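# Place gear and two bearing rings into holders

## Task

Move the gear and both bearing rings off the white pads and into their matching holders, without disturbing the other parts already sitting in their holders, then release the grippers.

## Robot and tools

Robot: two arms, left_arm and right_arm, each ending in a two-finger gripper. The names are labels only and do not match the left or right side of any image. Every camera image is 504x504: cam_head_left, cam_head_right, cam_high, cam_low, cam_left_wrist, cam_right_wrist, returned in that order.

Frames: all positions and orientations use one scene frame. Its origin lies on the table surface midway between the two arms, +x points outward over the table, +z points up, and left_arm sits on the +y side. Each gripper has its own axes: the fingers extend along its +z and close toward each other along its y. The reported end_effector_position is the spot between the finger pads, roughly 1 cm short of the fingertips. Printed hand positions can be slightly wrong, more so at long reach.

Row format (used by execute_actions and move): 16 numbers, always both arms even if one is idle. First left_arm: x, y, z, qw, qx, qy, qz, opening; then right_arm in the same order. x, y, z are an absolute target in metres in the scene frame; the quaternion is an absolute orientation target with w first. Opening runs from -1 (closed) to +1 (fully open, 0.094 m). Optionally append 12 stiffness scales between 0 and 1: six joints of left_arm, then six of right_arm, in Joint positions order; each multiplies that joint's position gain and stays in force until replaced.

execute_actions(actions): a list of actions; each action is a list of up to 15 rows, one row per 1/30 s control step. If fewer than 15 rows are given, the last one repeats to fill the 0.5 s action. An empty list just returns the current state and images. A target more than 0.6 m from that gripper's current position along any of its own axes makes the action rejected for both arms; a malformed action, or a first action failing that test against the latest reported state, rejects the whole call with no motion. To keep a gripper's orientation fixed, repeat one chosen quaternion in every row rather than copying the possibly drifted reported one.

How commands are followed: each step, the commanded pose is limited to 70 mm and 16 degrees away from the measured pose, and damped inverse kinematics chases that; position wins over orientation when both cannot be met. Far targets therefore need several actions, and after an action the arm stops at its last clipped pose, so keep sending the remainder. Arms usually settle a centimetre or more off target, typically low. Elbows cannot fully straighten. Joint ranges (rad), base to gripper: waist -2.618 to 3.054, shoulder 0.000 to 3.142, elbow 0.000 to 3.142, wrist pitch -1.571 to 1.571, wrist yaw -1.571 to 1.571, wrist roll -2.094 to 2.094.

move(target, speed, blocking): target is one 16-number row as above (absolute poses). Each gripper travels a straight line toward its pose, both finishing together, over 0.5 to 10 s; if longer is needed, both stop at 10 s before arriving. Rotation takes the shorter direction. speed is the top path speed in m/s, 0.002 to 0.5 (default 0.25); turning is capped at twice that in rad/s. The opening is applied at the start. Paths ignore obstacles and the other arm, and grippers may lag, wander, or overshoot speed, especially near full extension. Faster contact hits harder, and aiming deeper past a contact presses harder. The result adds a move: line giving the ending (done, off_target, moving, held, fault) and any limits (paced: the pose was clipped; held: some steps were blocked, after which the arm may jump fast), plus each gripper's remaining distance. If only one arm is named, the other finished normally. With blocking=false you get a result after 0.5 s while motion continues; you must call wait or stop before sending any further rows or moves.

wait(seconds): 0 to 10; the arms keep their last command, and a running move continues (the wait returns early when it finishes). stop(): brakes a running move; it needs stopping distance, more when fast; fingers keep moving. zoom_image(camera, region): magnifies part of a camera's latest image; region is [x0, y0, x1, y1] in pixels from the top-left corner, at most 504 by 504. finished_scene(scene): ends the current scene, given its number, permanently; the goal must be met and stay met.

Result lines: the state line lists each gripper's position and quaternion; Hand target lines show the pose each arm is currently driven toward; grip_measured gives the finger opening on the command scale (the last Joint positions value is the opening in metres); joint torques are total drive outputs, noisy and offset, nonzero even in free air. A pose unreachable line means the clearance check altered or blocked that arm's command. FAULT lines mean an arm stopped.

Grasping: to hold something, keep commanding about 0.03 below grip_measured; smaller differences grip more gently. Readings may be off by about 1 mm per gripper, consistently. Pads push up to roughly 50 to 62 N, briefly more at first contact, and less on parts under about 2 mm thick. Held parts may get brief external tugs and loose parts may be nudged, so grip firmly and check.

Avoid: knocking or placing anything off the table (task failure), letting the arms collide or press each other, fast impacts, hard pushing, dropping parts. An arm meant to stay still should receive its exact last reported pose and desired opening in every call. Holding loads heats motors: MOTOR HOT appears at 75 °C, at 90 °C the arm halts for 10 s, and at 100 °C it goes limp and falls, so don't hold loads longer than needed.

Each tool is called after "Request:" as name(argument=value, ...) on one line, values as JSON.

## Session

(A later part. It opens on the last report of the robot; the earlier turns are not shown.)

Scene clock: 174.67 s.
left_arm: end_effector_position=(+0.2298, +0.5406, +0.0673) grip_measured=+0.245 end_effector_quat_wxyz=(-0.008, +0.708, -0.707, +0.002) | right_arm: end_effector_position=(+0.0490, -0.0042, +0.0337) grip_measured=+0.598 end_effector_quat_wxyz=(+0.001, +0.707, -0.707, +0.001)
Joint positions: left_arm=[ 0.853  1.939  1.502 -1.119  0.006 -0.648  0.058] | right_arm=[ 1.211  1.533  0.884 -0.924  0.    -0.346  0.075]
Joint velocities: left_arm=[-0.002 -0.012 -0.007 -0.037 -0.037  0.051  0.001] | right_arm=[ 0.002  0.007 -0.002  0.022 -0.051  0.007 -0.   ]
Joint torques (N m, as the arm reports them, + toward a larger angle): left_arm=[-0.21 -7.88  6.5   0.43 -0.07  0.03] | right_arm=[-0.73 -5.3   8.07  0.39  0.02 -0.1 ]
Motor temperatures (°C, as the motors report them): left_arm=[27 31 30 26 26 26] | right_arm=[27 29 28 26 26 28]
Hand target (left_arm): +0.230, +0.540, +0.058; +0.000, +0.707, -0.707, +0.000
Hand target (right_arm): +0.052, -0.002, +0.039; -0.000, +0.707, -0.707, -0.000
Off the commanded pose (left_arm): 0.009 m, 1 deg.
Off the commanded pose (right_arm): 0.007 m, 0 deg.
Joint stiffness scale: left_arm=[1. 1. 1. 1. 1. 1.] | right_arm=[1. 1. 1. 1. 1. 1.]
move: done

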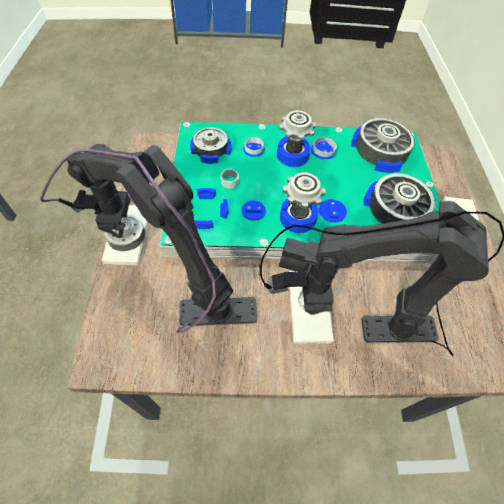

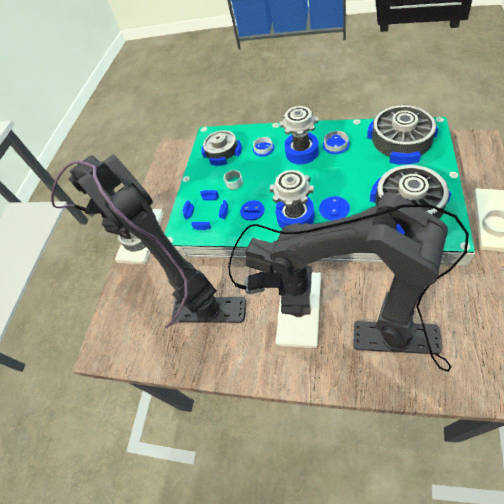

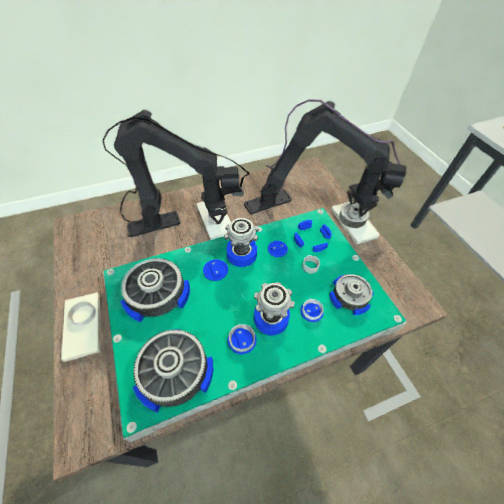

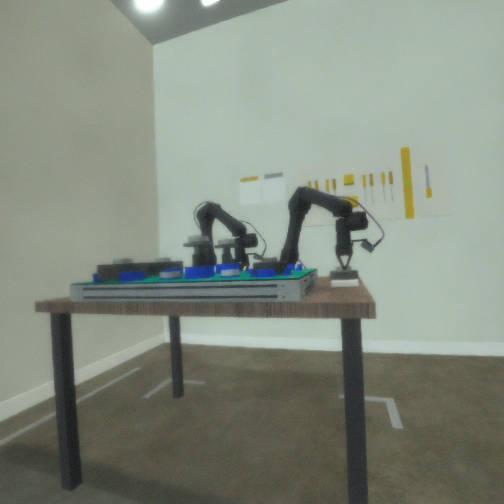

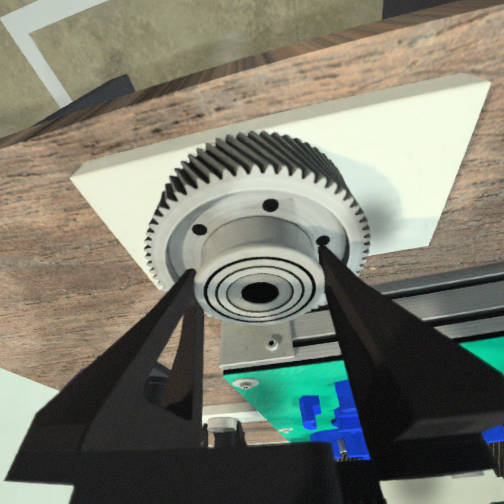

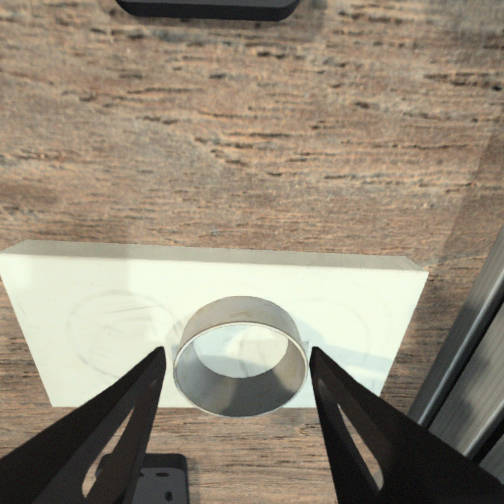

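Request:
move(target=[0.230, 0.540, 0.058, 0, -0.7071, 0.7071, 0, 0.2, 0.0525, -0.0005, 0.042, 0, -0.7071, 0.7071, 0, 0.6], speed=0.03)

Request:
move(target=[0.230, 0.540, 0.058, 0, -0.7071, 0.7071, 0, 0.2, 0.0525, -0.0005, 0.042, 0, -0.7071, 0.7071, 0, 0.24], speed=0.03)

Scene clock: 178.00 s.
left_arm: end_effector_position=(+0.2298, +0.5406, +0.0673) grip_measured=+0.245 end_effector_quat_wxyz=(-0.008, +0.708, -0.707, +0.002) | right_arm: end_effector_position=(+0.0496, -0.0025, +0.0370) grip_measured=+0.598 end_effector_quat_wxyz=(+0.000, +0.707, -0.707, +0.000)
Joint positions: left_arm=[ 0.853  1.939  1.502 -1.119  0.006 -0.648  0.058] | right_arm=[ 1.211  1.533  0.898 -0.937  0.    -0.347  0.075]
Joint velocities: left_arm=[ 0.002  0.002 -0.017 -0.007  0.022 -0.022  0.001] | right_arm=[ 0.002 -0.007 -0.012 -0.037  0.007  0.022 -0.003]
Joint torques (N m, as the arm reports them, + toward a larger angle): left_arm=[-0.19 -7.95  6.5   0.47 -0.06 -0.01] | right_arm=[-0.72 -5.26  8.09  0.41  0.02 -0.1 ]
Motor temperatures (°C, as the motors report them): left_arm=[27 31 30 26 26 26] | right_arm=[27 29 29 26 26 28]
Hand target (left_arm): +0.230, +0.540, +0.058; +0.000, +0.707, -0.707, +0.000
Hand target (right_arm): +0.052, -0.000, +0.042; -0.000, +0.707, -0.707, -0.000
Off the commanded pose (left_arm): 0.009 m, 1 deg.
Off the commanded pose (right_arm): 0.006 m, 0 deg.
Joint stiffness scale: left_arm=[1. 1. 1. 1. 1. 1.] | right_arm=[1. 1. 1. 1. 1. 1.]
move: done

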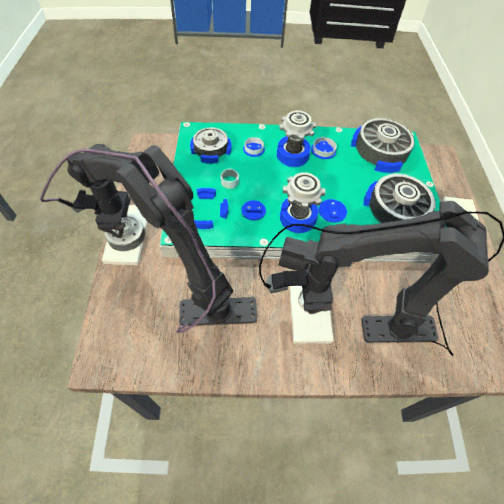

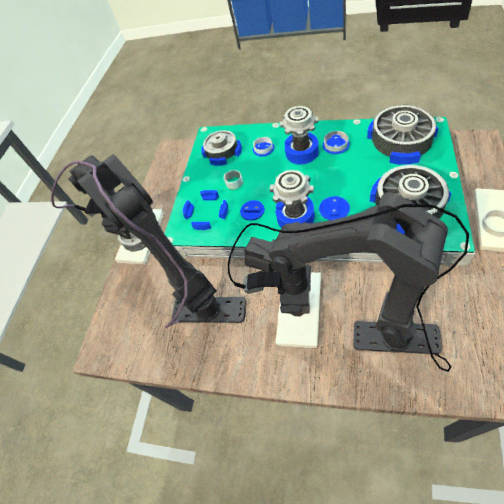

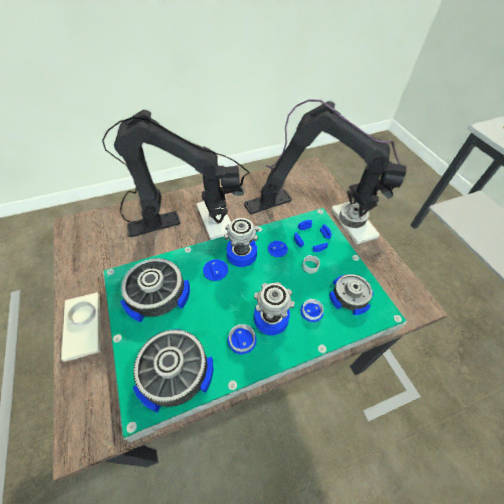

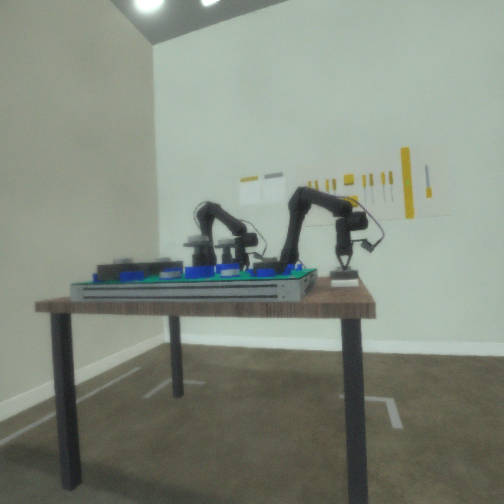

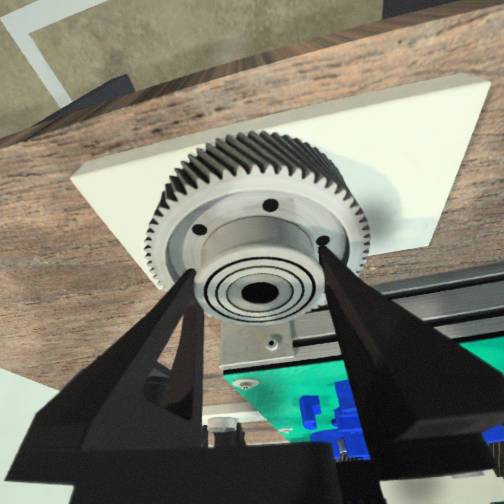

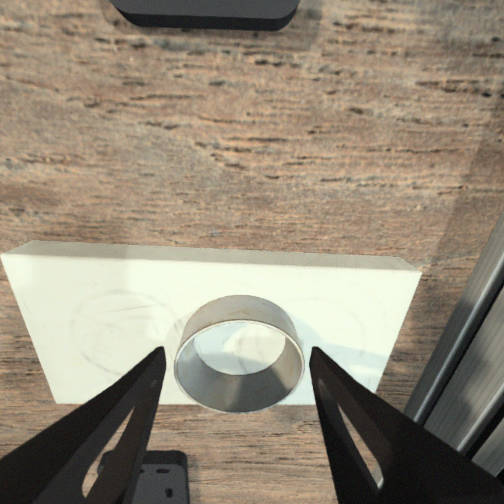

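Scene clock: 178.70 s.
left_arm: end_effector_position=(+0.2298, +0.5406, +0.0673) grip_measured=+0.245 end_effector_quat_wxyz=(-0.008, +0.708, -0.707, +0.002) | right_arm: end_effector_position=(+0.0495, -0.0027, +0.0370) grip_measured=+0.285 end_effector_quat_wxyz=(+0.001, +0.707, -0.707, +0.000)
Joint positions: left_arm=[ 0.853  1.939  1.502 -1.119  0.006 -0.648  0.058] | right_arm=[ 1.211  1.533  0.898 -0.937  0.    -0.347  0.06 ]
Joint velocities: left_arm=[ 0.002  0.012  0.002  0.007 -0.007 -0.007 -0.   ] | right_arm=[-0.007  0.002 -0.002  0.037 -0.051 -0.066 -0.   ]
Joint torques (N m, as the arm reports them, + toward a larger angle): left_arm=[-0.19 -7.86  6.45  0.4  -0.09 -0.01] | right_arm=[-0.72 -5.24  8.1   0.4   0.02 -0.1 ]
Motor temperatures (°C, as the motors report them): left_arm=[27 31 30 26 26 26] | right_arm=[27 30 29 26 26 28]
Hand target (left_arm): +0.230, +0.540, +0.058; +0.000, +0.707, -0.707, +0.000
Hand target (right_arm): +0.052, -0.000, +0.042; -0.000, +0.707, -0.707, -0.000
Off the commanded pose (left_arm): 0.009 m, 1 deg.
Off the commanded pose (right_arm): 0.006 m, 0 deg.
Joint stiffness scale: left_arm=[1. 1. 1. 1. 1. 1.] | right_arm=[1. 1. 1. 1. 1. 1.]
move: done

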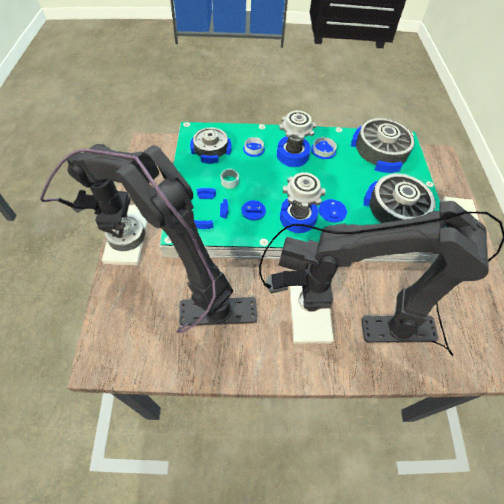

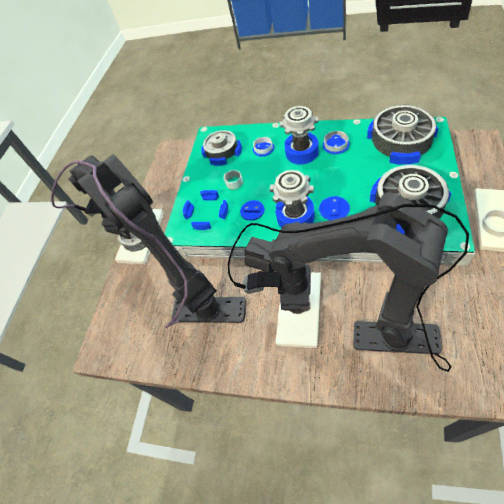

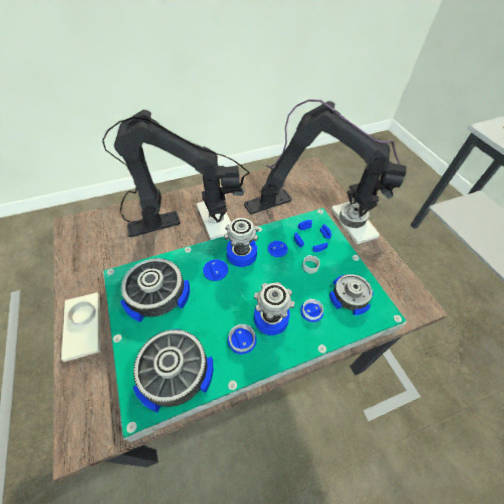

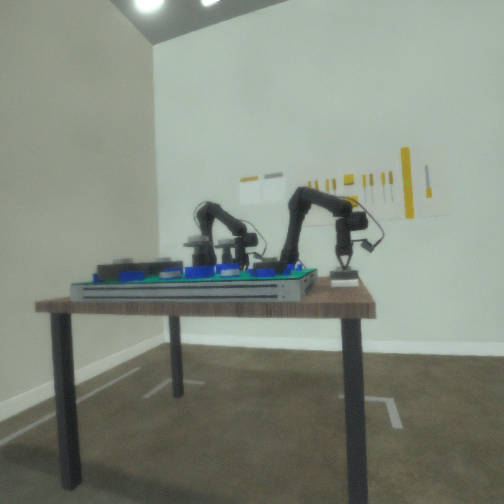

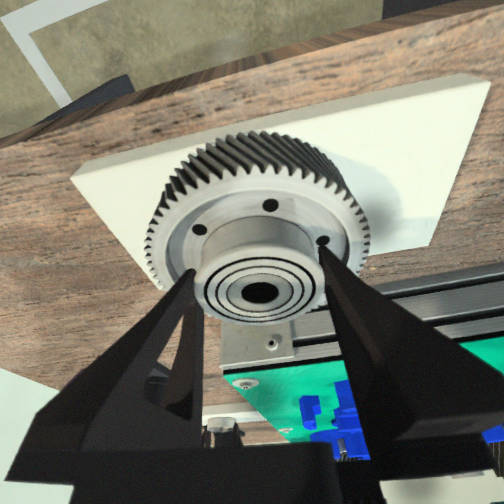

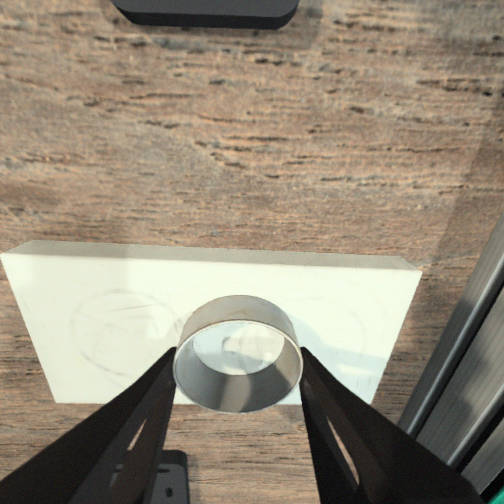

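Request:
move(target=[0.230, 0.540, 0.16, 0, -0.7071, 0.7071, 0, 0.2, 0.0525, -0.0005, 0.042, 0, -0.7071, 0.7071, 0, 1.0], speed=0.12)

Request:
move(target=[0.245, 0.33, 0.17, 0, -0.7071, 0.7071, 0, 0.2, 0.05, -0.03, 0.16, 0, -0.3827, 0.9239, 0, 1.0], speed=0.2)

Scene clock: 196.80 s.
left_arm: end_effector_position=(+0.2290, +0.5403, +0.1188) grip_measured=+0.245 end_effector_quat_wxyz=(+0.037, +0.707, -0.706, +0.007) | right_arm: end_effector_position=(+0.0495, -0.0028, +0.0370) grip_measured=+1.000 end_effector_quat_wxyz=(+0.001, +0.707, -0.707, +0.001)
Joint positions: left_arm=[ 0.853  2.008  1.803 -1.44   0.004 -0.648  0.058] | right_arm=[ 1.211  1.533  0.898 -0.938  0.    -0.347  0.094]
Joint velocities: left_arm=[-0.002  0.022  0.012 -0.022 -0.007  0.037  0.001] | right_arm=[-0.022 -0.017 -0.012  0.022 -0.022  0.007  0.   ]
Joint torques (N m, as the arm reports them, + toward a larger angle): left_arm=[ -0.25 -14.98  13.46  -0.34  -0.03   0.01] | right_arm=[-0.71 -5.24  8.09  0.41  0.03 -0.09]
Motor temperatures (°C, as the motors report them): left_arm=[27 33 30 26 26 26] | right_arm=[27 30 30 25 26 28]
Hand target (left_arm): +0.229, +0.539, +0.158; -0.001, +0.707, -0.707, -0.000
Hand target (right_arm): +0.052, -0.001, +0.042; -0.000, +0.707, -0.707, -0.000
Off the commanded pose (left_arm): 0.041 m, 4 deg.
Off the commanded pose (right_arm): 0.006 m, 0 deg.
Joint stiffness scale: left_arm=[1. 1. 1. 1. 1. 1.] | right_arm=[1. 1. 1. 1. 1. 1.]
move: off_target (left_arm)

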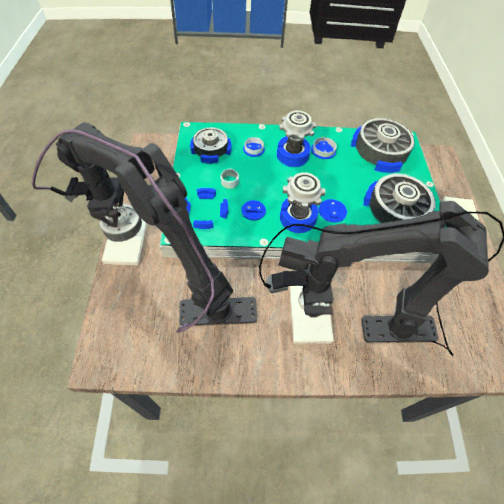

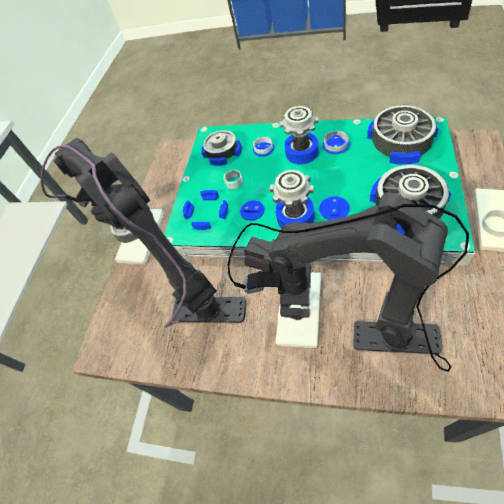

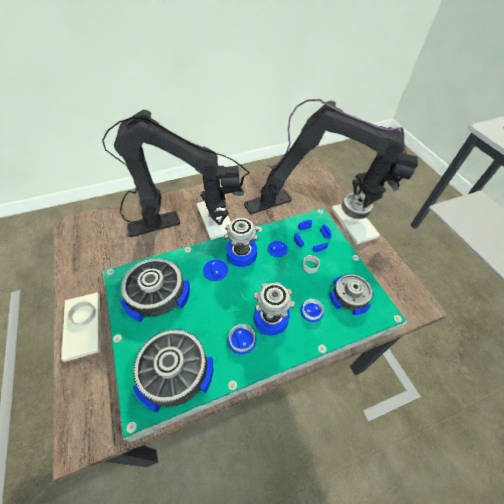

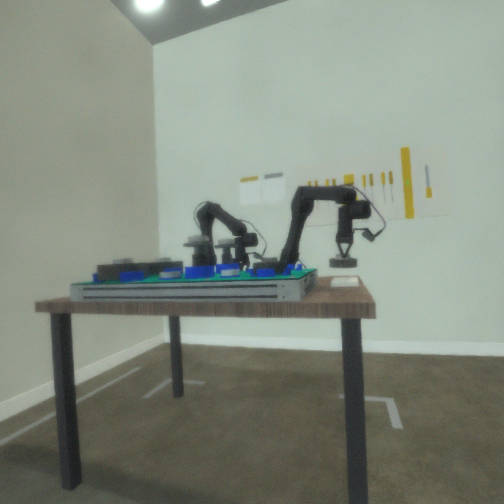

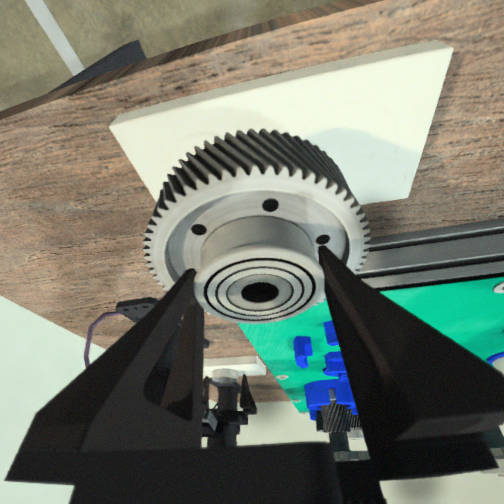

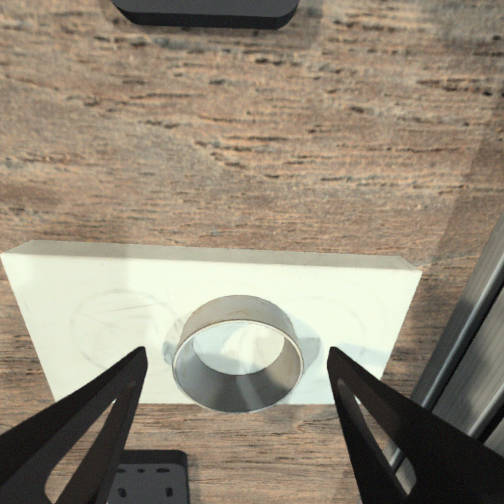

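Scene clock: 199.50 s.
left_arm: end_effector_position=(+0.2532, +0.3234, +0.1649) grip_measured=+0.202 end_effector_quat_wxyz=(+0.010, +0.704, -0.710, +0.015) | right_arm: end_effector_position=(+0.0480, -0.0287, +0.1497) grip_measured=+1.000 end_effector_quat_wxyz=(-0.008, -0.391, +0.920, -0.008)
Joint positions: left_arm=[ 0.248  1.518  1.401 -1.459  0.036 -1.242  0.056] | right_arm=[ 1.177  1.387  1.226 -1.432  0.     0.386  0.094]
Joint velocities: left_arm=[ 0.002 -0.002 -0.022 -0.022 -0.007 -0.037  0.   ] | right_arm=[ 0.027 -0.007  0.002  0.037 -0.007 -0.051  0.   ]
Joint torques (N m, as the arm reports them, + toward a larger angle): left_arm=[-0.06 -6.22  9.18  0.12 -0.39 -0.08] | right_arm=[-0.68 -5.57  8.44  0.37  0.02  0.09]
Motor temperatures (°C, as the motors report them): left_arm=[27 34 31 26 26 26] | right_arm=[27 30 30 25 26 28]
Hand target (left_arm): +0.250, +0.328, +0.172; -0.003, +0.707, -0.707, +0.003
Hand target (right_arm): +0.050, -0.029, +0.159; -0.000, -0.383, +0.924, +0.000
Off the commanded pose (left_arm): 0.012 m, 2 deg.
Off the commanded pose (right_arm): 0.011 m, 2 deg.
Joint stiffness scale: left_arm=[1. 1. 1. 1. 1. 1.] | right_arm=[1. 1. 1. 1. 1. 1.]
move: off_target (left_arm, right_arm)

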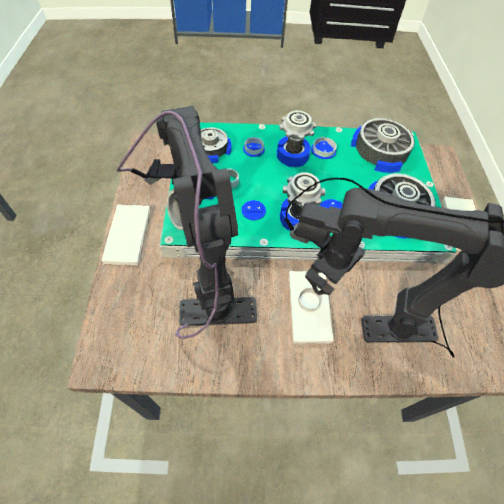

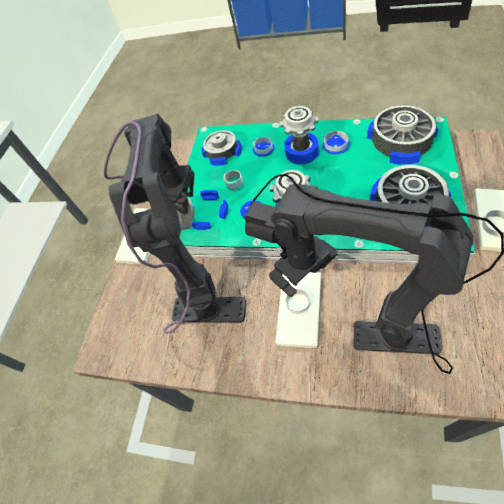

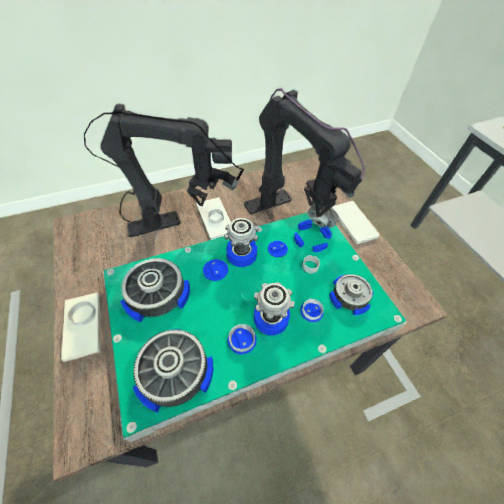

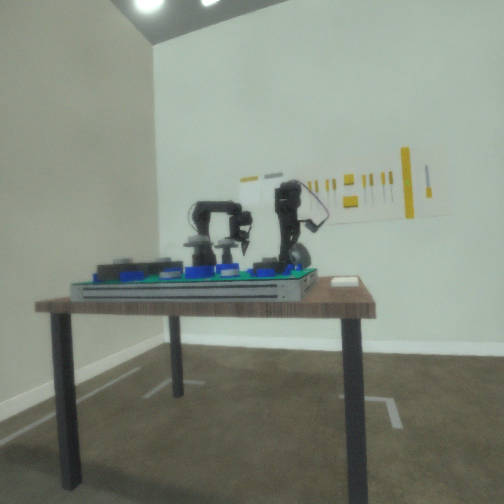

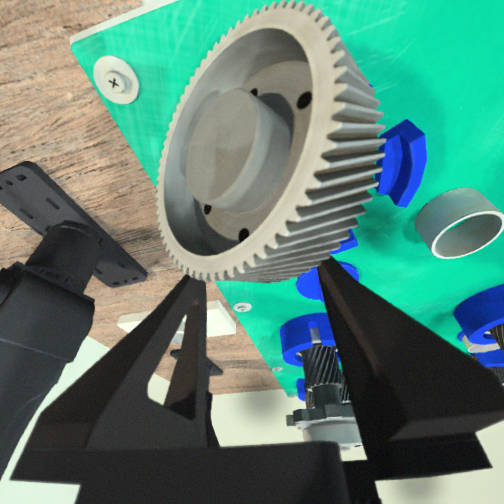

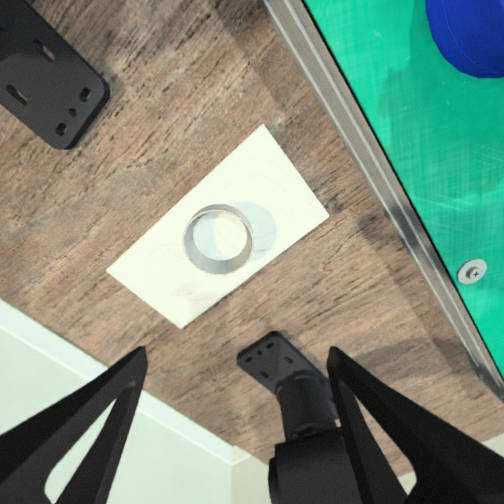

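Request:
wait(seconds=0)

Scene clock: 200.47 s.
left_arm: end_effector_position=(+0.2532, +0.3232, +0.1649) grip_measured=+0.202 end_effector_quat_wxyz=(+0.010, +0.704, -0.710, +0.015) | right_arm: end_effector_position=(+0.0480, -0.0288, +0.1497) grip_measured=+1.000 end_effector_quat_wxyz=(-0.008, -0.391, +0.920, -0.008)
Joint positions: left_arm=[ 0.248  1.518  1.401 -1.459  0.037 -1.242  0.056] | right_arm=[ 1.177  1.387  1.226 -1.433  0.     0.387  0.094]
Joint velocities: left_arm=[-0.017  0.002 -0.007  0.007 -0.066  0.007  0.001] | right_arm=[-0.012 -0.007 -0.007  0.051  0.022 -0.007  0.   ]
Joint torques (N m, as the arm reports them, + toward a larger angle): left_arm=[ 0.04 -6.3   9.05  0.13 -0.39 -0.1 ] | right_arm=[-0.7  -5.57  8.45  0.37  0.02  0.09]
Motor temperatures (°C, as the motors report them): left_arm=[27 33 31 26 26 26] | right_arm=[27 30 30 25 26 28]
Hand target (left_arm): +0.250, +0.328, +0.172; -0.003, +0.707, -0.707, +0.003
Hand target (right_arm): +0.050, -0.029, +0.159; -0.000, -0.383, +0.924, +0.000
Off the commanded pose (left_arm): 0.012 m, 2 deg.
Off the commanded pose (right_arm): 0.011 m, 2 deg.
Joint stiffness scale: left_arm=[1. 1. 1. 1. 1. 1.] | right_arm=[1. 1. 1. 1. 1. 1.]

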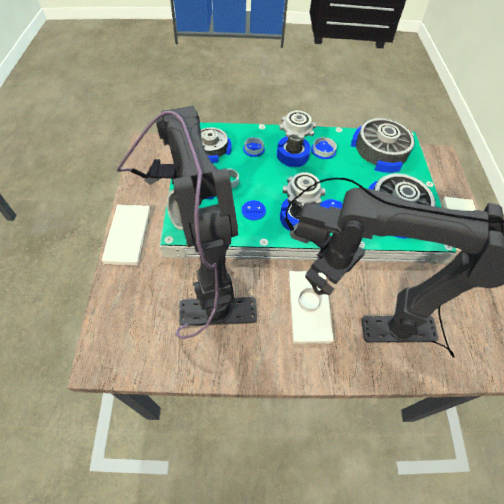

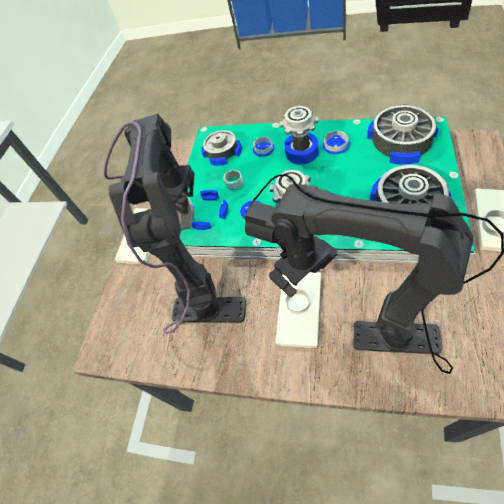

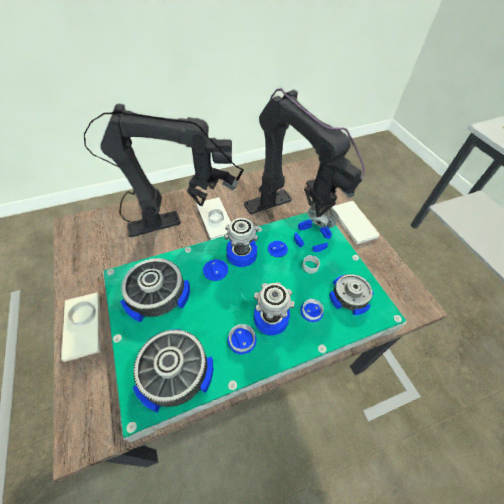

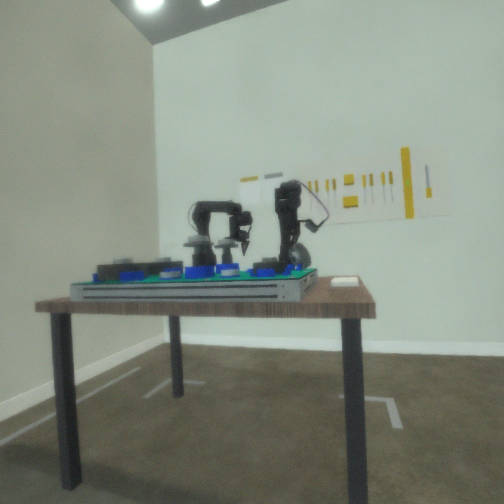

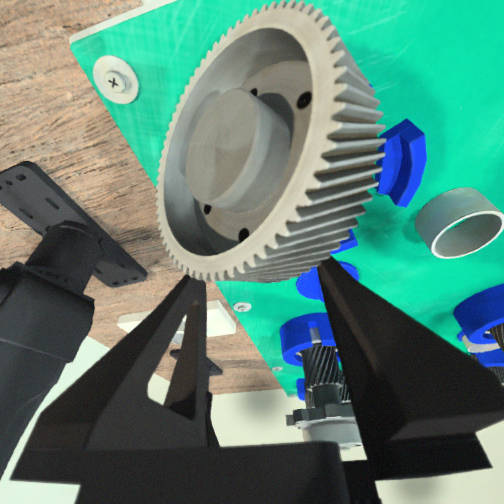

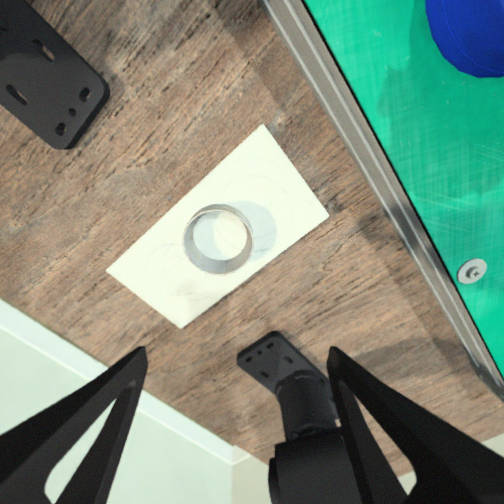

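Request:
zoom_image(camera="cam_high", region=[250, 150, 400, 280])

Request:
zoom_image(camera="cam_low", region=[230, 170, 390, 310])

Request:
zoom_image(camera="cam_head_left", region=[100, 130, 280, 280])

Region (250, 150, 400, 280) of cam_high's 504x504 image, scaled by 3.360, with more detail than that image has; it fills the top 437 rows of this view, and the rest is white.

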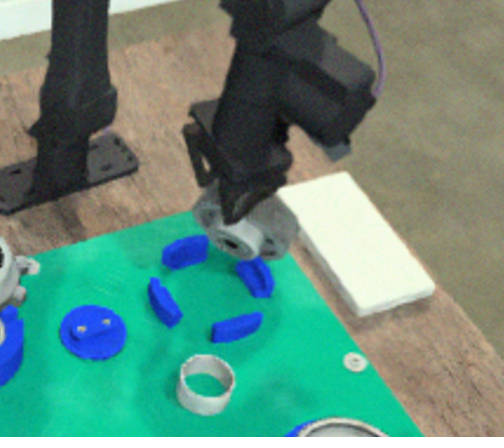

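Region (230, 170, 390, 310) of cam_low's 504x504 image, scaled by 3.150, with more detail than that image has; it fills the top 441 rows of this view, and the rest is white.

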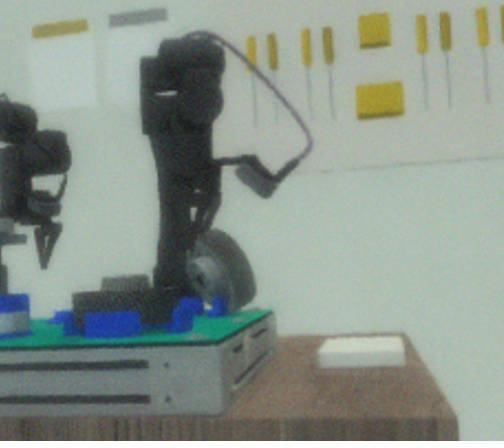

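Region (100, 130, 280, 280) of cam_head_left's 504x504 image, scaled by 2.800, with more detail than that image has.

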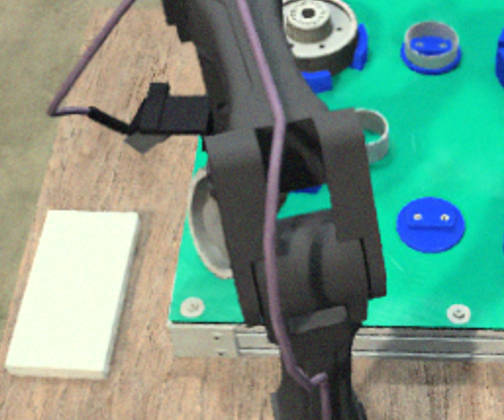

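Request:
move(target=[0.245, 0.33, 0.17, 0, -0.7071, 0.7071, 0, 0.2, 0.17, 0.17, 0.17, 0.4892, -0.4278, 0.6986, 0.2995, -1.0], speed=0.2)

Scene clock: 263.77 s.
left_arm: end_effector_position=(+0.2594, +0.3152, +0.1655) grip_measured=+0.202 end_effector_quat_wxyz=(+0.016, +0.702, -0.710, +0.042) | right_arm: end_effector_position=(+0.1723, +0.1738, +0.1762) grip_measured=-0.995 end_effector_quat_wxyz=(+0.501, -0.425, +0.693, +0.297)
Joint positions: left_arm=[ 0.248  1.518  1.401 -1.445  0.091 -1.242  0.056] | right_arm=[ 1.098  1.492  0.732  0.432  0.024 -0.006  0.   ]
Joint velocities: left_arm=[ 0.007 -0.002 -0.017  0.037 -0.037 -0.022 -0.   ] | right_arm=[-0.002  0.002 -0.017  0.037 -0.022  0.007 -0.001]
Joint torques (N m, as the arm reports them, + toward a larger angle): left_arm=[ 0.54 -6.91  7.61 -0.02 -0.98  0.  ] | right_arm=[-0.74 -5.39  6.29  1.98 -0.04 -0.1 ]
Motor temperatures (°C, as the motors report them): left_arm=[27 31 32 26 27 26] | right_arm=[27 30 31 26 26 28]
Hand target (left_arm): +0.245, +0.329, +0.170; +0.001, +0.707, -0.707, +0.001
Hand target (right_arm): +0.173, +0.171, +0.166; +0.494, -0.430, +0.697, +0.291
Off the commanded pose (left_arm): 0.021 m, 5 deg.
Off the commanded pose (right_arm): 0.008 m, 1 deg.
Joint stiffness scale: left_arm=[1. 1. 1. 1. 1. 1.] | right_arm=[1. 1. 1. 1. 1. 1.]
move: off_target (left_arm)

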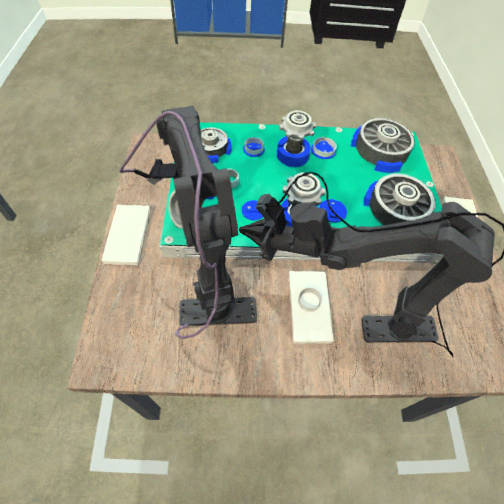

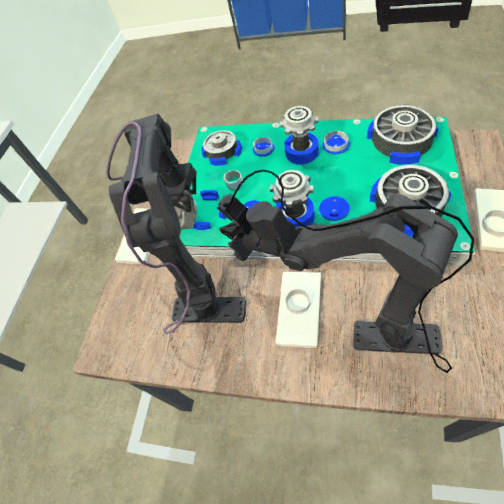

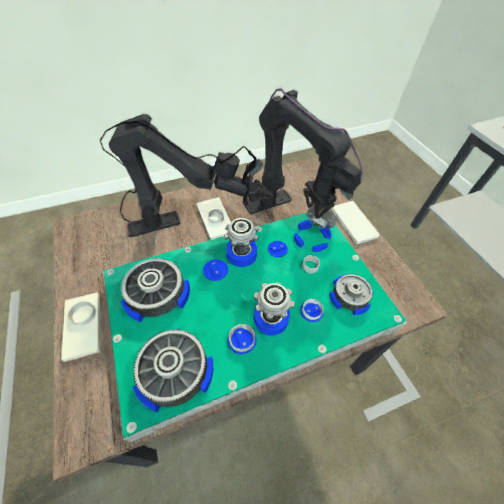

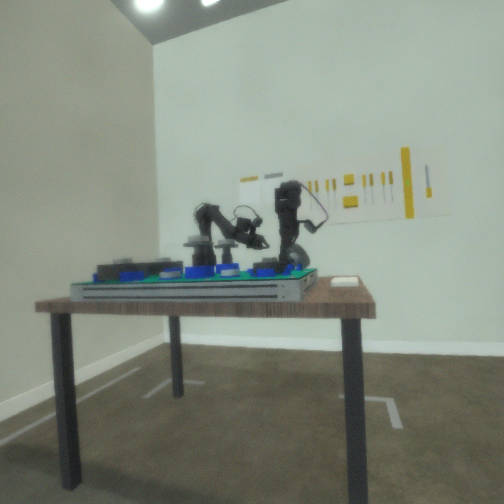

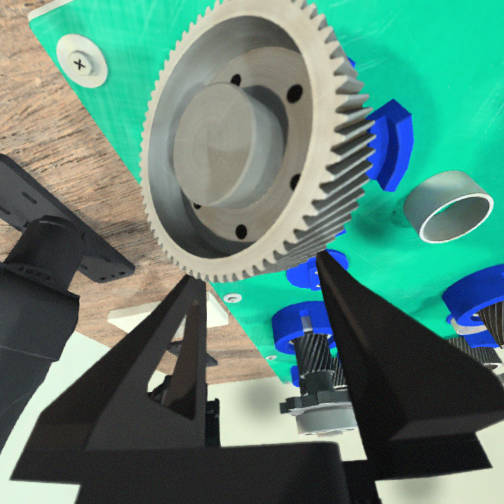

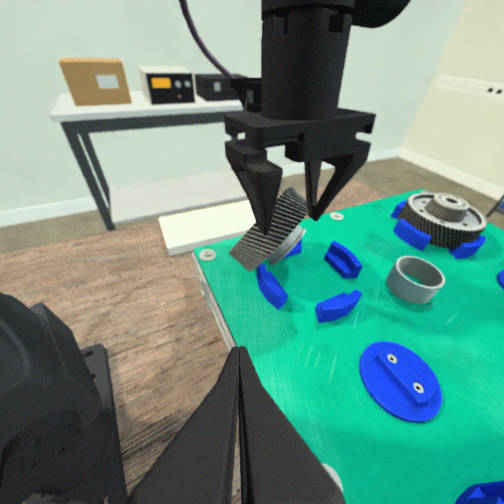

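Request:
move(target=[0.232, 0.342, 0.166, 0, -0.5736, 0.8192, 0, 0.2, 0.17, 0.17, 0.17, 0.4892, -0.4278, 0.6986, 0.2995, -1.0], speed=0.03)

Scene clock: 280.20 s.
left_arm: end_effector_position=(+0.2540, +0.3291, +0.1718) grip_measured=+0.202 end_effector_quat_wxyz=(+0.014, -0.565, +0.824, -0.043) | right_arm: end_effector_position=(+0.1708, +0.1747, +0.1766) grip_measured=-0.995 end_effector_quat_wxyz=(+0.499, -0.427, +0.691, +0.301)
Joint positions: left_arm=[ 0.296  1.48   1.391 -1.433  0.078 -0.837  0.056] | right_arm=[ 1.098  1.492  0.732  0.433  0.014 -0.006  0.   ]
Joint velocities: left_arm=[-0.002  0.027  0.007 -0.037 -0.022  0.007  0.002] | right_arm=[-0.027 -0.002  0.002  0.051 -0.095 -0.037  0.   ]
Joint torques (N m, as the arm reports them, + toward a larger angle): left_arm=[ 1.4  -6.01  4.78  0.05 -0.86  0.06] | right_arm=[-0.54 -6.57  6.48  1.82 -0.06  0.08]
Motor temperatures (°C, as the motors report them): left_arm=[27 31 31 26 27 26] | right_arm=[27 30 30 28 26 28]
Hand target (left_arm): +0.232, +0.341, +0.167; -0.002, -0.573, +0.820, -0.000
Hand target (right_arm): +0.170, +0.170, +0.170; +0.489, -0.428, +0.699, +0.300
Off the commanded pose (left_arm): 0.026 m, 5 deg.
Off the commanded pose (right_arm): 0.008 m, 1 deg.
Joint stiffness scale: left_arm=[1. 1. 1. 1. 1. 1.] | right_arm=[1. 1. 1. 1. 1. 1.]
move: off_target (left_arm)

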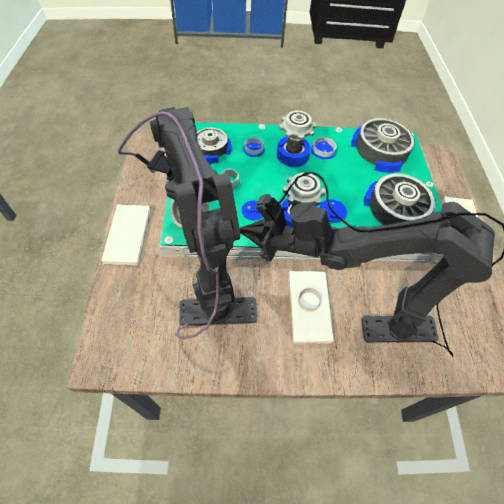

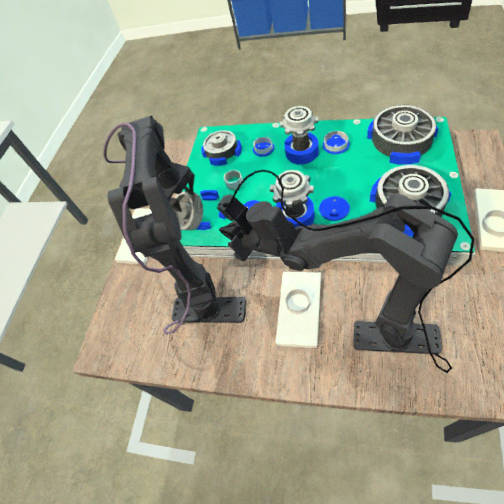

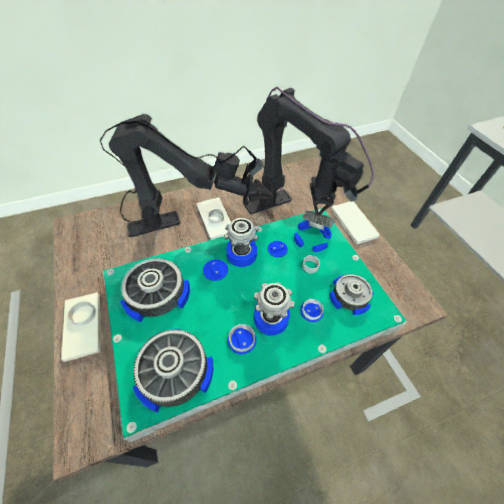

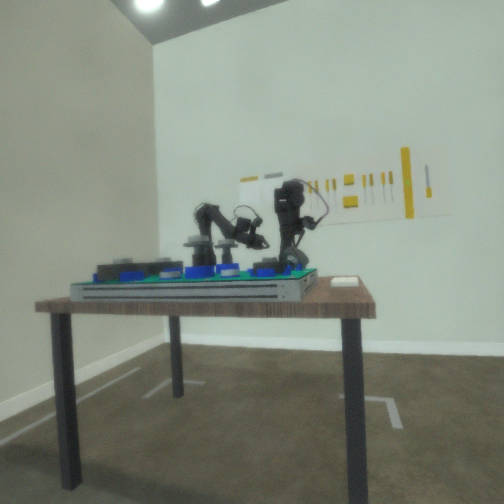

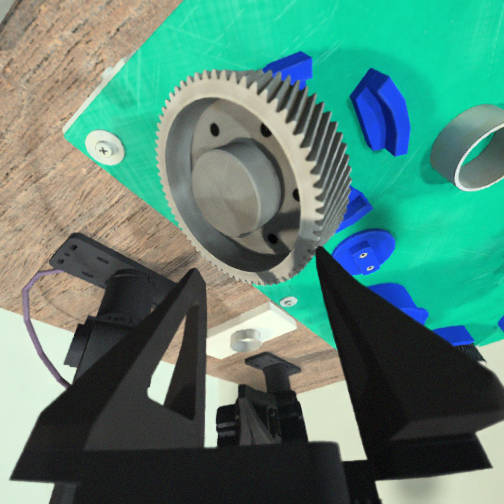

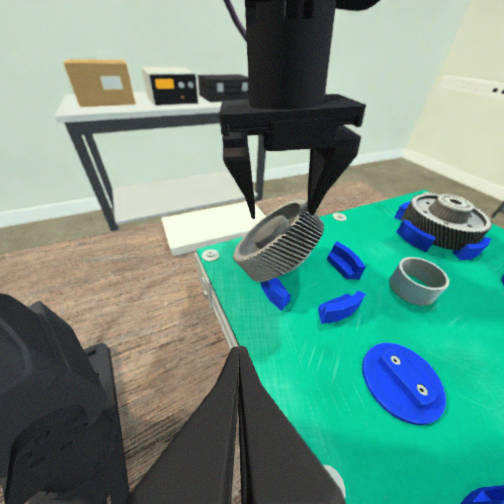

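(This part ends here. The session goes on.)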